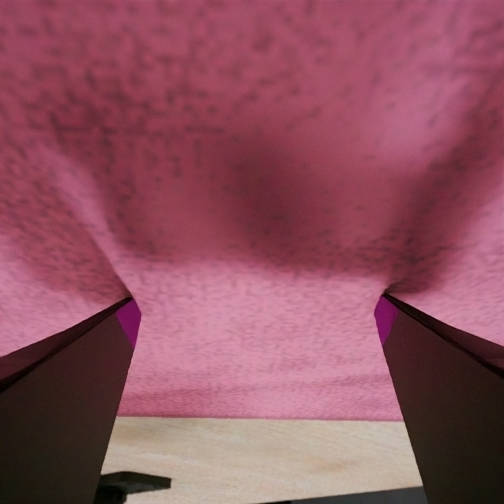

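execute_actions(
  actions=[
    {"rows":[[0,0,0,0,0,0,0,0,-0.03,0,0,0.025,0,1],[0,0,0,0,0,0,0,0,-0.07,0,0,0.025,0,1],[0,0,0,0,0,0,0,0,-0.1,0,0,0.025,0,1],[0,0,0,0,0,0,0,-0.02,-0.12,0,0,0.025,0.02,1],[0,0,0,0,0,0,0,-0.05,-0.12,-0.01,0,0.025,0.05,1],[0,0,0,0,0,0,0,-0.085,-0.12,-0.02,0,0.025,0.09,1],[0,0,0,0,0,0,0,-0.12,-0.12,-0.03,0,0.025,0.13,1],[0,0,0,0,0,0,0,-0.155,-0.12,-0.04,0.008,0.025,0.17,1],[0,0,0,0,0,0,0,-0.19,-0.12,-0.04,0.008,0.025,0.21,1],[0,0,0,0,0,0,0,-0.225,-0.12,-0.04,0.008,0.025,0.24,1],[0,0,0,0,0,0,0,-0.26,-0.12,-0.04,0.008,0.025,0.24,1]],"steps":15},
  ],
)

execute_actions(
  actions=[
    {"rows":[[0,0,0,0,0,0,0,0,0.015,0,0,0,0.02,1],[0,0,0,0,0,0,0,0,0.03,0,0,0,0.02,1],[0,0,0,0,0,0,0,0,0.045,0,0,0,0.02,1],[0,0,0,0,0,0,0,0,0.06,0,0,0,0.02,1],[0,0,0,0,0,0,0,0,0.075,0,0,0,0.02,1],[0,0,0,0,0,0,0,0,0.09,0,0,0,0.02,1],[0,0,0,0,0,0,0,0,0.1,0,0,0,0.02,1],[0,0,0,0,0,0,0,0,0.11,0,0,0,0.02,1],[0,0,0,0,0,0,0,0,0.12,0,0,0,0.02,1]],"steps":15},
  ],
  pictures=true,
)

Scene clock: 22.30 s of 6870.00 s.
left_arm: end_effector_position=(+0.0634, +0.1643, +0.1421) grip_measured=+0.000 end_effector_quat_wxyz=(+0.103, +0.627, +0.770, -0.056) | right_arm: end_effector_position=(+0.2701, -0.1128, +0.0623) grip_measured=+0.988 end_effector_quat_wxyz=(+0.022, +0.559, +0.825, +0.073)
Joint positions: left_arm=[-1.206  1.315  1.175 -1.196 -0.012  0.131  0.044] | right_arm=[ 0.419  1.851  1.37  -0.937 -0.01   1.803  0.087]
Joint velocities: left_arm=[-0.007 -0.012  0.002 -0.066 -0.007  0.007 -0.   ] | right_arm=[-1.399 -0.002 -0.232  0.037  0.11   1.267  0.   ]
Joint torques (N m, as the arm reports them, + toward a larger angle): left_arm=[-0.38 -4.1   6.09  0.95  0.02 -0.08] | right_arm=[-1.02 -9.68  4.55  0.52  0.17  0.08]
Motor temperatures (°C, as the motors report them): left_arm=[25 29 28 26 23 24] | right_arm=[25 31 27 25 25 23]
Steps of this call (steps 1 to 19: the robot went on to your last target; steps 20 to 30: the first 11 steps of this action). Readings (joint positions):
20: left_arm=[-1.206 1.315 1.175 -1.196 -0.012 0.131] | right_arm=[0.641 2.003 1.385 -0.951 -0.040 1.515]
21: left_arm=[-1.206 1.315 1.175 -1.196 -0.012 0.131] | right_arm=[0.641 1.995 1.385 -0.951 -0.035 1.515]
23: left_arm=[-1.206 1.315 1.175 -1.196 -0.012 0.131] | right_arm=[0.640 1.956 1.385 -0.952 -0.023 1.520]
27: left_arm=[-1.206 1.315 1.175 -1.196 -0.012 0.131] | right_arm=[0.560 1.861 1.383 -0.948 -0.018 1.645]
30: the state above

Scene clock: 22.80 s of 6870.00 s.
left_arm: end_effector_position=(+0.0634, +0.1643, +0.1421) grip_measured=+0.000 end_effector_quat_wxyz=(+0.103, +0.627, +0.770, -0.056) | right_arm: end_effector_position=(+0.2901, -0.1542, +0.0108) grip_measured=+0.988 end_effector_quat_wxyz=(+0.002, +0.662, +0.749, +0.003)
Joint positions: left_arm=[-1.206  1.315  1.175 -1.196 -0.012  0.131  0.044] | right_arm=[ 0.309  1.981  1.354 -0.936  0.001  1.948  0.087]
Joint velocities: left_arm=[-0.002 -0.007  0.007  0.037 -0.037 -0.022 -0.001] | right_arm=[-0.061  0.002  0.085  0.007 -0.11   0.037  0.001]
Joint torques (N m, as the arm reports them, + toward a larger angle): left_arm=[-0.55 -4.16  6.08  0.94 -0.01 -0.07] | right_arm=[-0.5  -9.06  5.23  0.26  0.36  0.04]
Motor temperatures (°C, as the motors report them): left_arm=[25 29 28 26 23 24] | right_arm=[25 31 27 25 25 23]
Steps of this call (steps 1 to 4: the last 4 steps of your previous action; steps 5 to 15: the first 11 steps of this action, its rows measured from where the robot was after step 4). Readings (joint positions):
4: left_arm=[-1.206 1.315 1.175 -1.196 -0.012 0.131] | right_arm=[0.310 1.851 1.353 -0.936 0.009 1.918]
5: left_arm=[-1.206 1.315 1.175 -1.196 -0.012 0.131] | right_arm=[0.309 1.851 1.353 -0.936 0.009 1.927]
6: left_arm=[-1.206 1.315 1.175 -1.196 -0.012 0.131] | right_arm=[0.309 1.852 1.353 -0.936 0.009 1.932]
8: left_arm=[-1.206 1.315 1.175 -1.196 -0.012 0.131] | right_arm=[0.309 1.864 1.353 -0.936 0.009 1.938]
12: left_arm=[-1.206 1.315 1.175 -1.196 -0.012 0.131] | right_arm=[0.309 1.935 1.353 -0.936 0.009 1.944]
15: the state above

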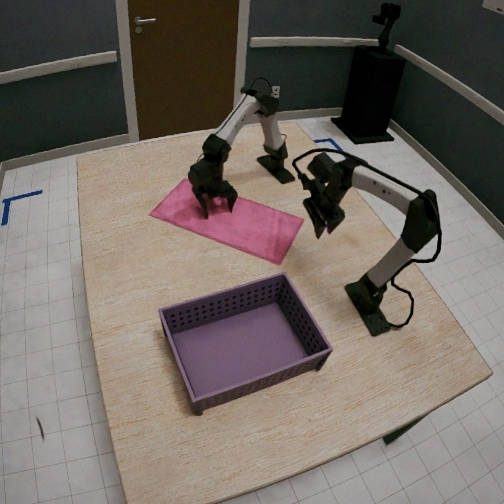

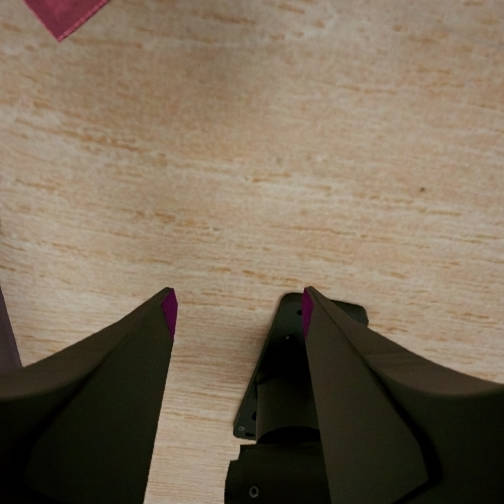

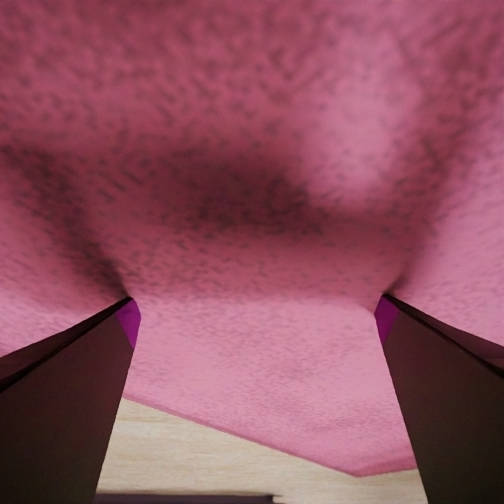

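execute_actions(
  actions=[
    {"rows":[[0,0,0,0,0,0,0,0,0.045,0,0,0,0,1],[0,0,0,0,0,0,0,0.004,0.058,0.02,-0.004,0,-0.015,1],[0,0,0,0,0,0,0,0.008,0.071,0.04,-0.008,0,-0.03,1],[0,0,0,0,0,0,0,0.012,0.084,0.06,-0.013,0,-0.045,1],[0,0,0,0,0,0,0,0.016,0.097,0.08,-0.017,0,-0.06,1],[0,0,0,0,0,0,0,0.02,0.11,0.1,-0.022,0,-0.075,1],[0,0,0,0,0,0,0,0.024,0.123,0.12,-0.026,0,-0.09,1],[0,0,0,0,0,0,0,0.028,0.136,0.14,-0.031,0,-0.105,1],[0,0,0,0,0,0,0,0.032,0.149,0.16,-0.035,0,-0.12,1],[0,0,0,0,0,0,0,0.036,0.162,0.18,-0.04,0,-0.135,1],[0,0,0,0,0,0,0,0.04,0.175,0.2,-0.044,0,-0.15,1],[0,0,0,0,0,0,0,0.044,0.188,0.22,-0.049,0,-0.165,1],[0,0,0,0,0,0,0,0.048,0.2,0.24,-0.053,0,-0.18,1],[0,0,0,0,0,0,0,0.052,0.213,0.26,-0.058,0,-0.195,1],[0,0,0,0,0,0,0,0.056,0.225,0.28,-0.062,0,-0.21,1]],"steps":15},
  ],
)

execute_actions(
  actions=[
    {"steps":14},
  ],
  pictures=true,
)

Scene clock: 23.50 s of 6870.00 s.
left_arm: end_effector_position=(+0.0634, +0.1643, +0.1421) grip_measured=+0.000 end_effector_quat_wxyz=(+0.103, +0.627, +0.770, -0.056) | right_arm: end_effector_position=(+0.3086, -0.1322, +0.0112) grip_measured=+0.988 end_effector_quat_wxyz=(-0.001, +0.584, +0.812, -0.001)
Joint positions: left_arm=[-1.206  1.315  1.175 -1.196 -0.012  0.131  0.044] | right_arm=[ 0.329  2.114  1.557 -1.016 -0.     1.769  0.087]
Joint velocities: left_arm=[ 0.012 -0.007  0.002  0.066 -0.007  0.007 -0.001] | right_arm=[ 0.139  0.442  0.745 -0.227 -0.037 -0.842  0.001]
Joint torques (N m, as the arm reports them, + toward a larger angle): left_arm=[-0.51 -4.09  6.09  0.95  0.01 -0.09] | right_arm=[ 0.96 -7.18  5.51  0.57  0.03 -0.06]
Motor temperatures (°C, as the motors report them): left_arm=[25 29 28 26 23 24] | right_arm=[25 31 27 25 25 23]
Steps of this call (steps 1 to 4: the last 4 steps of your previous action; steps 5 to 10: the robot went on to your last target; steps 11 to 21: the first 11 steps of this action). Readings (joint positions):
11: left_arm=[-1.206 1.315 1.175 -1.196 -0.012 0.131] | right_arm=[0.309 1.981 1.355 -0.937 0.002 1.949]
12: left_arm=[-1.206 1.315 1.175 -1.196 -0.012 0.131] | right_arm=[0.309 1.984 1.359 -0.940 0.001 1.946]
14: left_arm=[-1.206 1.315 1.175 -1.196 -0.012 0.131] | right_arm=[0.309 2.004 1.388 -0.960 0.001 1.925]
18: left_arm=[-1.206 1.315 1.175 -1.196 -0.012 0.131] | right_arm=[0.315 2.065 1.481 -0.993 -0.000 1.845]
21: the state above

Scene clock: 23.97 s of 6870.00 s.
left_arm: end_effector_position=(+0.0634, +0.1643, +0.1421) grip_measured=+0.000 end_effector_quat_wxyz=(+0.103, +0.627, +0.770, -0.056) | right_arm: end_effector_position=(+0.3134, -0.1124, +0.0114) grip_measured=+0.988 end_effector_quat_wxyz=(-0.003, +0.480, +0.878, +0.002)
Joint positions: left_arm=[-1.206  1.315  1.175 -1.196 -0.012  0.131  0.044] | right_arm=[ 0.36   2.204  1.7   -1.067 -0.006  1.552  0.087]
Joint velocities: left_arm=[-0.002 -0.002  0.007 -0.051  0.022 -0.007  0.001] | right_arm=[-0.017  0.002  0.002  0.037 -0.007  0.022  0.001]
Joint torques (N m, as the arm reports them, + toward a larger angle): left_arm=[-0.4  -4.05  6.07  0.92 -0.03 -0.08] | right_arm=[ 0.89 -8.14  5.69  0.36  0.2  -0.19]
Motor temperatures (°C, as the motors report them): left_arm=[25 29 28 26 23 24] | right_arm=[25 31 27 25 25 23]
Kept back: nothing.
Steps of this call (steps 1 to 4: the last 4 steps of your previous action; steps 5 to 14: the robot went on to your last target). Readings (joint positions):
1: left_arm=[-1.206 1.315 1.175 -1.196 -0.012 0.131] | right_arm=[0.334 2.130 1.582 -1.025 -0.001 1.741]
2: left_arm=[-1.206 1.315 1.175 -1.196 -0.012 0.131] | right_arm=[0.339 2.146 1.607 -1.034 -0.001 1.713]
4: left_arm=[-1.206 1.315 1.175 -1.196 -0.012 0.131] | right_arm=[0.349 2.177 1.656 -1.053 -0.001 1.656]
8: left_arm=[-1.206 1.315 1.175 -1.196 -0.012 0.131] | right_arm=[0.360 2.201 1.697 -1.066 -0.001 1.582]
14: the state above

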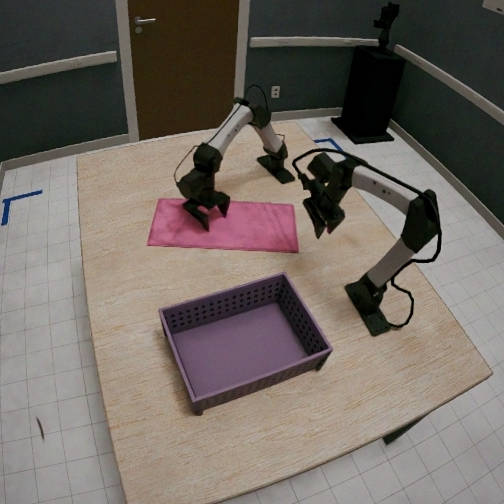

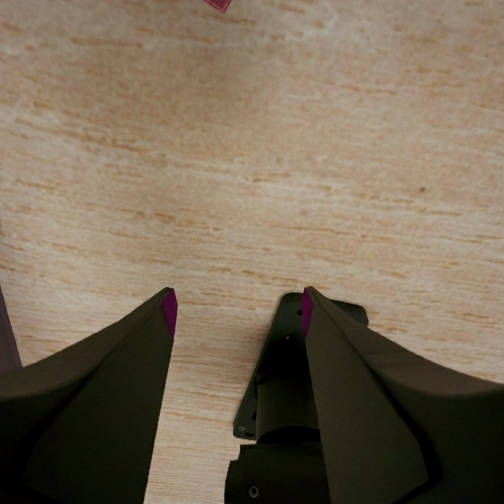

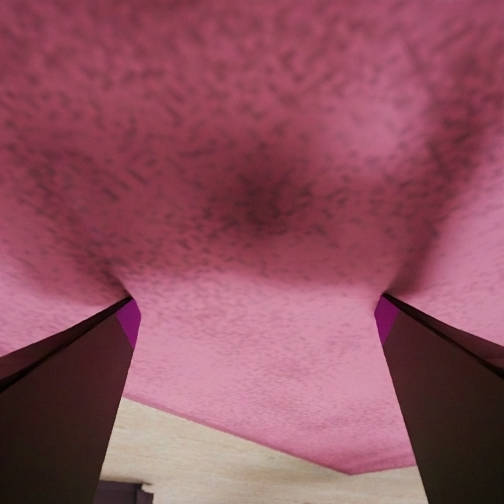

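Works. Δ: q1 .07, q2 .184+.045, q3 .32, q4 −.08, q6 −.21.

execute_actions(
  actions=[
    {"rows":[[0,0,0,0,0,0,0,0.01,0.047,0,0,0,0,1],[0,0,0,0,0,0,0,0.014,0.06,0.023,-0.006,0,-0.015,1],[0,0,0,0,0,0,0,0.018,0.074,0.046,-0.011,0,-0.03,1],[0,0,0,0,0,0,0,0.022,0.088,0.069,-0.017,0,-0.045,1],[0,0,0,0,0,0,0,0.027,0.101,0.091,-0.023,0,-0.06,1],[0,0,0,0,0,0,0,0.031,0.115,0.114,-0.029,0,-0.075,1],[0,0,0,0,0,0,0,0.035,0.128,0.137,-0.034,0,-0.09,1],[0,0,0,0,0,0,0,0.04,0.141,0.16,-0.04,0,-0.105,1],[0,0,0,0,0,0,0,0.044,0.154,0.183,-0.046,0,-0.12,1],[0,0,0,0,0,0,0,0.048,0.167,0.206,-0.051,0,-0.135,1],[0,0,0,0,0,0,0,0.053,0.18,0.229,-0.057,0,-0.15,1],[0,0,0,0,0,0,0,0.057,0.192,0.251,-0.063,0,-0.165,1],[0,0,0,0,0,0,0,0.061,0.205,0.274,-0.069,0,-0.18,1],[0,0,0,0,0,0,0,0.066,0.217,0.297,-0.074,0,-0.195,1],[0,0,0,0,0,0,0,0.07,0.229,0.32,-0.08,0,-0.21,1]],"steps":15},
  ],
)

execute_actions(
  actions=[
    {"steps":14},
  ],
  pictures=true,
)

Scene clock: 24.67 s of 6870.00 s.
left_arm: end_effector_position=(+0.0634, +0.1643, +0.1421) grip_measured=+0.000 end_effector_quat_wxyz=(+0.103, +0.627, +0.770, -0.056) | right_arm: end_effector_position=(+0.3251, -0.0884, +0.0117) grip_measured=+0.988 end_effector_quat_wxyz=(-0.006, +0.383, +0.924, +0.001)
Joint positions: left_arm=[-1.206  1.315  1.175 -1.196 -0.012  0.131  0.044] | right_arm=[ 0.392  2.342  1.934 -1.167 -0.011  1.371  0.087]
Joint velocities: left_arm=[ 0.002 -0.012 -0.022 -0.037  0.007 -0.037 -0.   ] | right_arm=[ 0.164  0.457  0.838 -0.359 -0.051 -0.74   0.001]
Joint torques (N m, as the arm reports them, + toward a larger angle): left_arm=[-0.6  -4.09  6.14  0.96 -0.02 -0.08] | right_arm=[ 1.32 -9.43  5.74  0.63  0.04 -0.04]
Motor temperatures (°C, as the motors report them): left_arm=[25 29 28 26 23 24] | right_arm=[25 31 28 25 25 23]
Steps of this call (steps 1 to 10: the robot went on to your last target; steps 11 to 21: the first 11 steps of this action). Readings (joint positions):
11: left_arm=[-1.206 1.315 1.175 -1.196 -0.012 0.131] | right_arm=[0.360 2.204 1.701 -1.067 -0.009 1.545]
12: left_arm=[-1.206 1.315 1.175 -1.196 -0.012 0.131] | right_arm=[0.360 2.207 1.706 -1.070 -0.010 1.545]
14: left_arm=[-1.206 1.315 1.175 -1.196 -0.012 0.131] | right_arm=[0.361 2.228 1.740 -1.092 -0.010 1.528]
18: left_arm=[-1.206 1.315 1.175 -1.196 -0.012 0.131] | right_arm=[0.375 2.292 1.848 -1.134 -0.011 1.448]
21: the state above

Scene clock: 25.13 s of 6870.00 s.
left_arm: end_effector_position=(+0.0634, +0.1643, +0.1421) grip_measured=+0.000 end_effector_quat_wxyz=(+0.103, +0.627, +0.770, -0.056) | right_arm: end_effector_position=(+0.3240, -0.0716, +0.0120) grip_measured=+0.988 end_effector_quat_wxyz=(-0.008, +0.265, +0.964, +0.003)
Joint positions: left_arm=[-1.206  1.315  1.175 -1.196 -0.012  0.131  0.044] | right_arm=[ 0.428  2.432  2.094 -1.237 -0.016  1.156  0.087]
Joint velocities: left_arm=[ 0.007  0.012 -0.002  0.022 -0.022  0.007 -0.   ] | right_arm=[-0.007 -0.002  0.007 -0.051  0.022 -0.007 -0.   ]
Joint torques (N m, as the arm reports them, + toward a larger angle): left_arm=[-0.45 -4.03  6.15  0.91  0.   -0.09] | right_arm=[  0.68 -10.31   6.06   0.4    0.18  -0.15]
Motor temperatures (°C, as the motors report them): left_arm=[25 29 28 26 23 24] | right_arm=[25 31 28 25 25 23]
Kept back: nothing.
Steps of this call (steps 1 to 4: the last 4 steps of your previous action; steps 5 to 14: the robot went on to your last target). Readings (joint positions):
1: left_arm=[-1.206 1.315 1.175 -1.196 -0.012 0.131] | right_arm=[0.398 2.358 1.962 -1.179 -0.011 1.344]
2: left_arm=[-1.206 1.315 1.175 -1.196 -0.012 0.131] | right_arm=[0.404 2.373 1.990 -1.192 -0.011 1.316]
4: left_arm=[-1.206 1.315 1.175 -1.196 -0.012 0.131] | right_arm=[0.415 2.405 2.046 -1.216 -0.011 1.259]
8: left_arm=[-1.206 1.315 1.175 -1.196 -0.012 0.131] | right_arm=[0.428 2.430 2.091 -1.236 -0.011 1.186]
14: the state above

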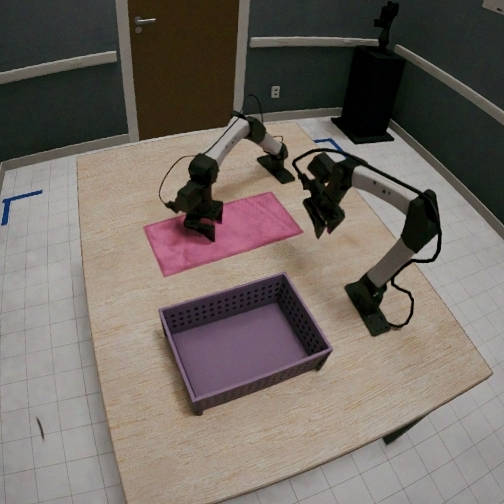

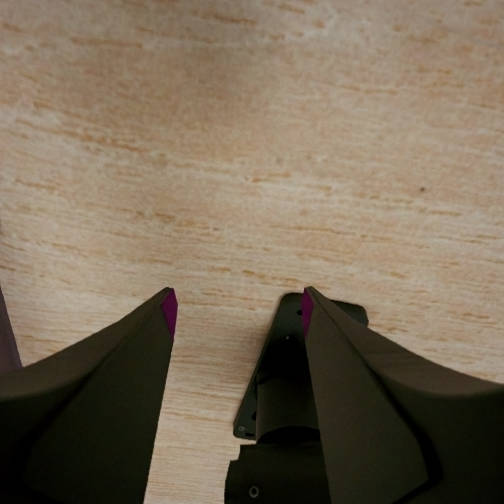

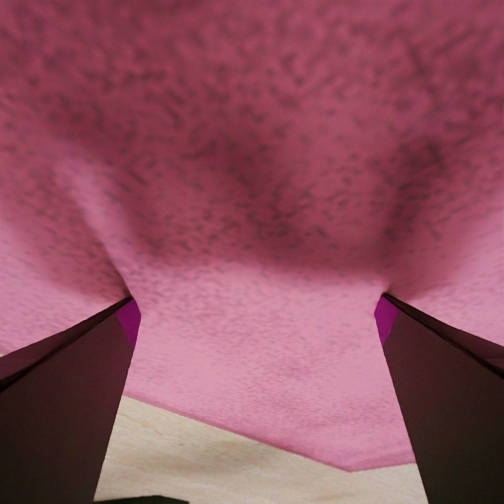

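execute_actions(
  actions=[
    {"rows":[[0,0,0,0,0,0,0,0,-0.03,0,0,0,0,1],[0,0,0,0,0,0,0,0,-0.07,0,0,0,0,1],[0,0,0,0,0,0,0,0,-0.11,-0.02,0,0,0,1],[0,0,0,0,0,0,0,0,-0.16,-0.06,0,0,0.03,0.8],[-0.01,0.02,0.02,0,0,0,0,0,-0.22,-0.13,0.01,0,0.07,0.6],[-0.02,0.05,0.05,0,0,0,0,0,-0.29,-0.21,0.02,0.01,0.11,0.4],[-0.03,0.09,0.09,0,0,0,0,0,-0.36,-0.29,0.03,0.01,0.15,0.2],[-0.045,0.14,0.13,0.01,0,0,0,0.01,-0.43,-0.37,0.04,0.01,0.19,0],[-0.06,0.19,0.17,0.02,0,0,0,0.02,-0.5,-0.46,0.05,0.01,0.23,0],[-0.075,0.24,0.21,0.03,0,-0.01,0,0.04,-0.58,-0.55,0.06,0.01,0.27,0],[-0.09,0.3,0.25,0.04,0,-0.02,0,0.06,-0.66,-0.64,0.066,0.01,0.31,0],[-0.1,0.37,0.3,0.05,0,-0.03,0,0.08,-0.74,-0.73,0.066,0.01,0.35,0],[-0.113,0.45,0.35,0.06,0,-0.03,0,0.1,-0.82,-0.82,0.066,0.01,0.39,0],[-0.113,0.53,0.4,0.065,0,-0.03,0,0.125,-0.89,-0.91,0.066,0.01,0.43,0],[-0.113,0.615,0.44,0.065,0,-0.03,0,0.146,-0.96,-1,0.066,0.01,0.455,0]],"steps":15},
  ],
)

execute_actions(
  actions=[
    {"steps":22},
  ],
)

execute_actions(
  actions=[
    {"rows":[[0,0,0,0,0,0,0,0,0,-0.03,0,0,0,0],[0,0,0,0,0,0,0,0,0,-0.06,0,0,0,0],[0,0,0,0,0,0,0,0,0,-0.095,0,0,0,0]],"steps":14},
  ],
  pictures=true,
)

Scene clock: 26.07 s of 6870.00 s.
left_arm: end_effector_position=(+0.0661, +0.1030, +0.1506) grip_measured=+0.000 end_effector_quat_wxyz=(+0.103, +0.648, +0.753, -0.060) | right_arm: end_effector_position=(+0.2564, -0.1109, +0.1220) grip_measured=+0.002 end_effector_quat_wxyz=(+0.040, +0.412, +0.907, +0.077)
Joint positions: left_arm=[-1.268  1.537  1.398 -1.192 -0.014  0.124  0.044] | right_arm=[ 0.444  1.817  1.571 -1.151 -0.004  1.489  0.044]
Joint velocities: left_arm=[-0.496  1.863  1.604  0.432 -0.022 -0.198 -0.001] | right_arm=[ 0.369 -2.713 -2.322  0.432  0.007  1.839 -0.003]
Joint torques (N m, as the arm reports them, + toward a larger angle): left_arm=[-1.63 -3.09  5.41  1.17  0.03 -0.16] | right_arm=[  2.46 -10.18   5.05   0.42   0.01   0.04]
Motor temperatures (°C, as the motors report them): left_arm=[25 29 28 26 23 24] | right_arm=[25 32 28 25 25 23]
Steps of this call (steps 1 to 17: the robot went on to your last target; steps 18 to 28: the first 11 steps of this action). Readings (joint positions):
18: left_arm=[-1.206 1.315 1.175 -1.196 -0.012 0.131] | right_arm=[0.428 2.428 2.094 -1.237 -0.020 1.148]
19: left_arm=[-1.206 1.315 1.175 -1.196 -0.012 0.131] | right_arm=[0.428 2.421 2.094 -1.238 -0.020 1.148]
21: left_arm=[-1.206 1.315 1.175 -1.196 -0.012 0.131] | right_arm=[0.428 2.376 2.070 -1.231 -0.020 1.156]
25: left_arm=[-1.222 1.373 1.243 -1.215 -0.013 0.131] | right_arm=[0.428 2.093 1.810 -1.185 -0.013 1.304]
28: the state above

Scene clock: 26.80 s of 6870.00 s.
left_arm: end_effector_position=(+0.0690, -0.0115, +0.0550) grip_measured=+0.000 end_effector_quat_wxyz=(+0.058, +0.659, +0.749, -0.035) | right_arm: end_effector_position=(+0.1088, -0.1841, +0.0849) grip_measured=+0.000 end_effector_quat_wxyz=(+0.006, +0.592, +0.804, +0.047)
Joint positions: left_arm=[-1.335  2.088  1.708 -1.057 -0.014  0.079  0.044] | right_arm=[ 0.6    1.218  0.859 -1.116 -0.002  2.062  0.044]
Joint velocities: left_arm=[-0.012 -0.002  0.002 -0.007 -0.022 -0.022 -0.   ] | right_arm=[-0.022  0.002  0.002  0.037  0.125  0.066  0.   ]
Joint torques (N m, as the arm reports them, + toward a larger angle): left_arm=[ -1.14 -10.31   6.67   0.72   0.02  -0.18] | right_arm=[-0.2  -2.74  5.72  0.63  0.1   0.04]
Motor temperatures (°C, as the motors report them): left_arm=[25 29 28 26 23 24] | right_arm=[25 32 28 25 25 23]
Kept back: nothing.
Steps of this call (steps 1 to 4: the last 4 steps of your previous action; steps 5 to 22: the robot went on to your last target). Readings (joint positions):
1: left_arm=[-1.285 1.604 1.451 -1.176 -0.014 0.117] | right_arm=[0.462 1.723 1.493 -1.139 -0.001 1.558]
2: left_arm=[-1.300 1.674 1.504 -1.158 -0.014 0.110] | right_arm=[0.487 1.628 1.415 -1.129 -0.000 1.629]
4: left_arm=[-1.322 1.822 1.612 -1.127 -0.014 0.101] | right_arm=[0.550 1.438 1.261 -1.116 0.000 1.773]
8: left_arm=[-1.335 2.058 1.708 -1.055 -0.014 0.088] | right_arm=[0.600 1.196 0.981 -1.115 -0.002 1.948]
22: the state above

Scene clock: 27.13 s of 6870.00 s.
left_arm: end_effector_position=(+0.0690, -0.0115, +0.0550) grip_measured=+0.000 end_effector_quat_wxyz=(+0.058, +0.659, +0.749, -0.035) | right_arm: end_effector_position=(+0.0869, -0.2062, +0.0552) grip_measured=+0.000 end_effector_quat_wxyz=(-0.002, +0.593, +0.805, -0.005)
Joint positions: left_arm=[-1.335  2.088  1.708 -1.057 -0.014  0.079  0.044] | right_arm=[ 0.6    1.218  0.752 -1.117 -0.002  2.062  0.044]
Joint velocities: left_arm=[-0.017 -0.017 -0.007 -0.022  0.022 -0.007 -0.001] | right_arm=[ 0.002  0.002 -0.007 -0.022 -0.037 -0.037  0.   ]
Joint torques (N m, as the arm reports them, + toward a larger angle): left_arm=[ -0.6  -10.45   5.97   0.76   0.01  -0.12] | right_arm=[-0.44 -2.86  5.12  0.23  0.04 -0.02]
Motor temperatures (°C, as the motors report them): left_arm=[25 29 28 26 23 24] | right_arm=[25 32 28 25 25 23]
Steps of this call (steps 1 to 10: the first 10 steps of this action). Readings (joint positions):
1: left_arm=[-1.335 2.088 1.708 -1.057 -0.014 0.079] | right_arm=[0.600 1.218 0.857 -1.115 -0.002 2.062]
2: left_arm=[-1.335 2.088 1.708 -1.057 -0.014 0.079] | right_arm=[0.600 1.218 0.847 -1.112 -0.002 2.062]
4: left_arm=[-1.335 2.088 1.708 -1.057 -0.014 0.079] | right_arm=[0.600 1.218 0.802 -1.105 -0.002 2.062]
8: left_arm=[-1.335 2.088 1.708 -1.057 -0.014 0.079] | right_arm=[0.600 1.218 0.752 -1.117 -0.002 2.062]
10: the state above

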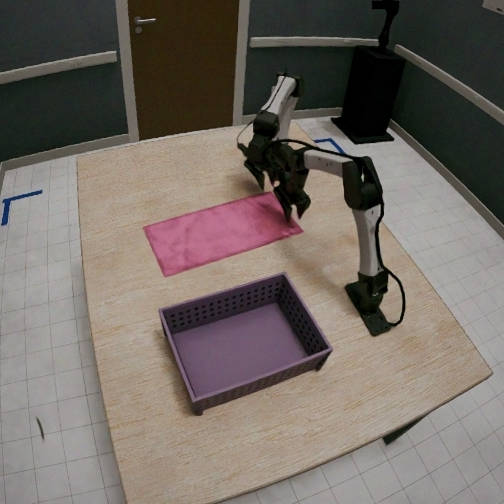

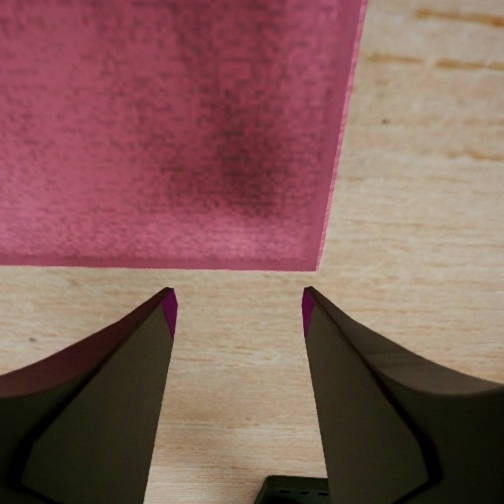

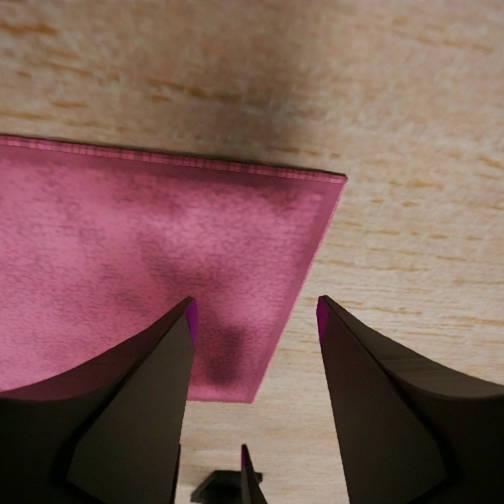

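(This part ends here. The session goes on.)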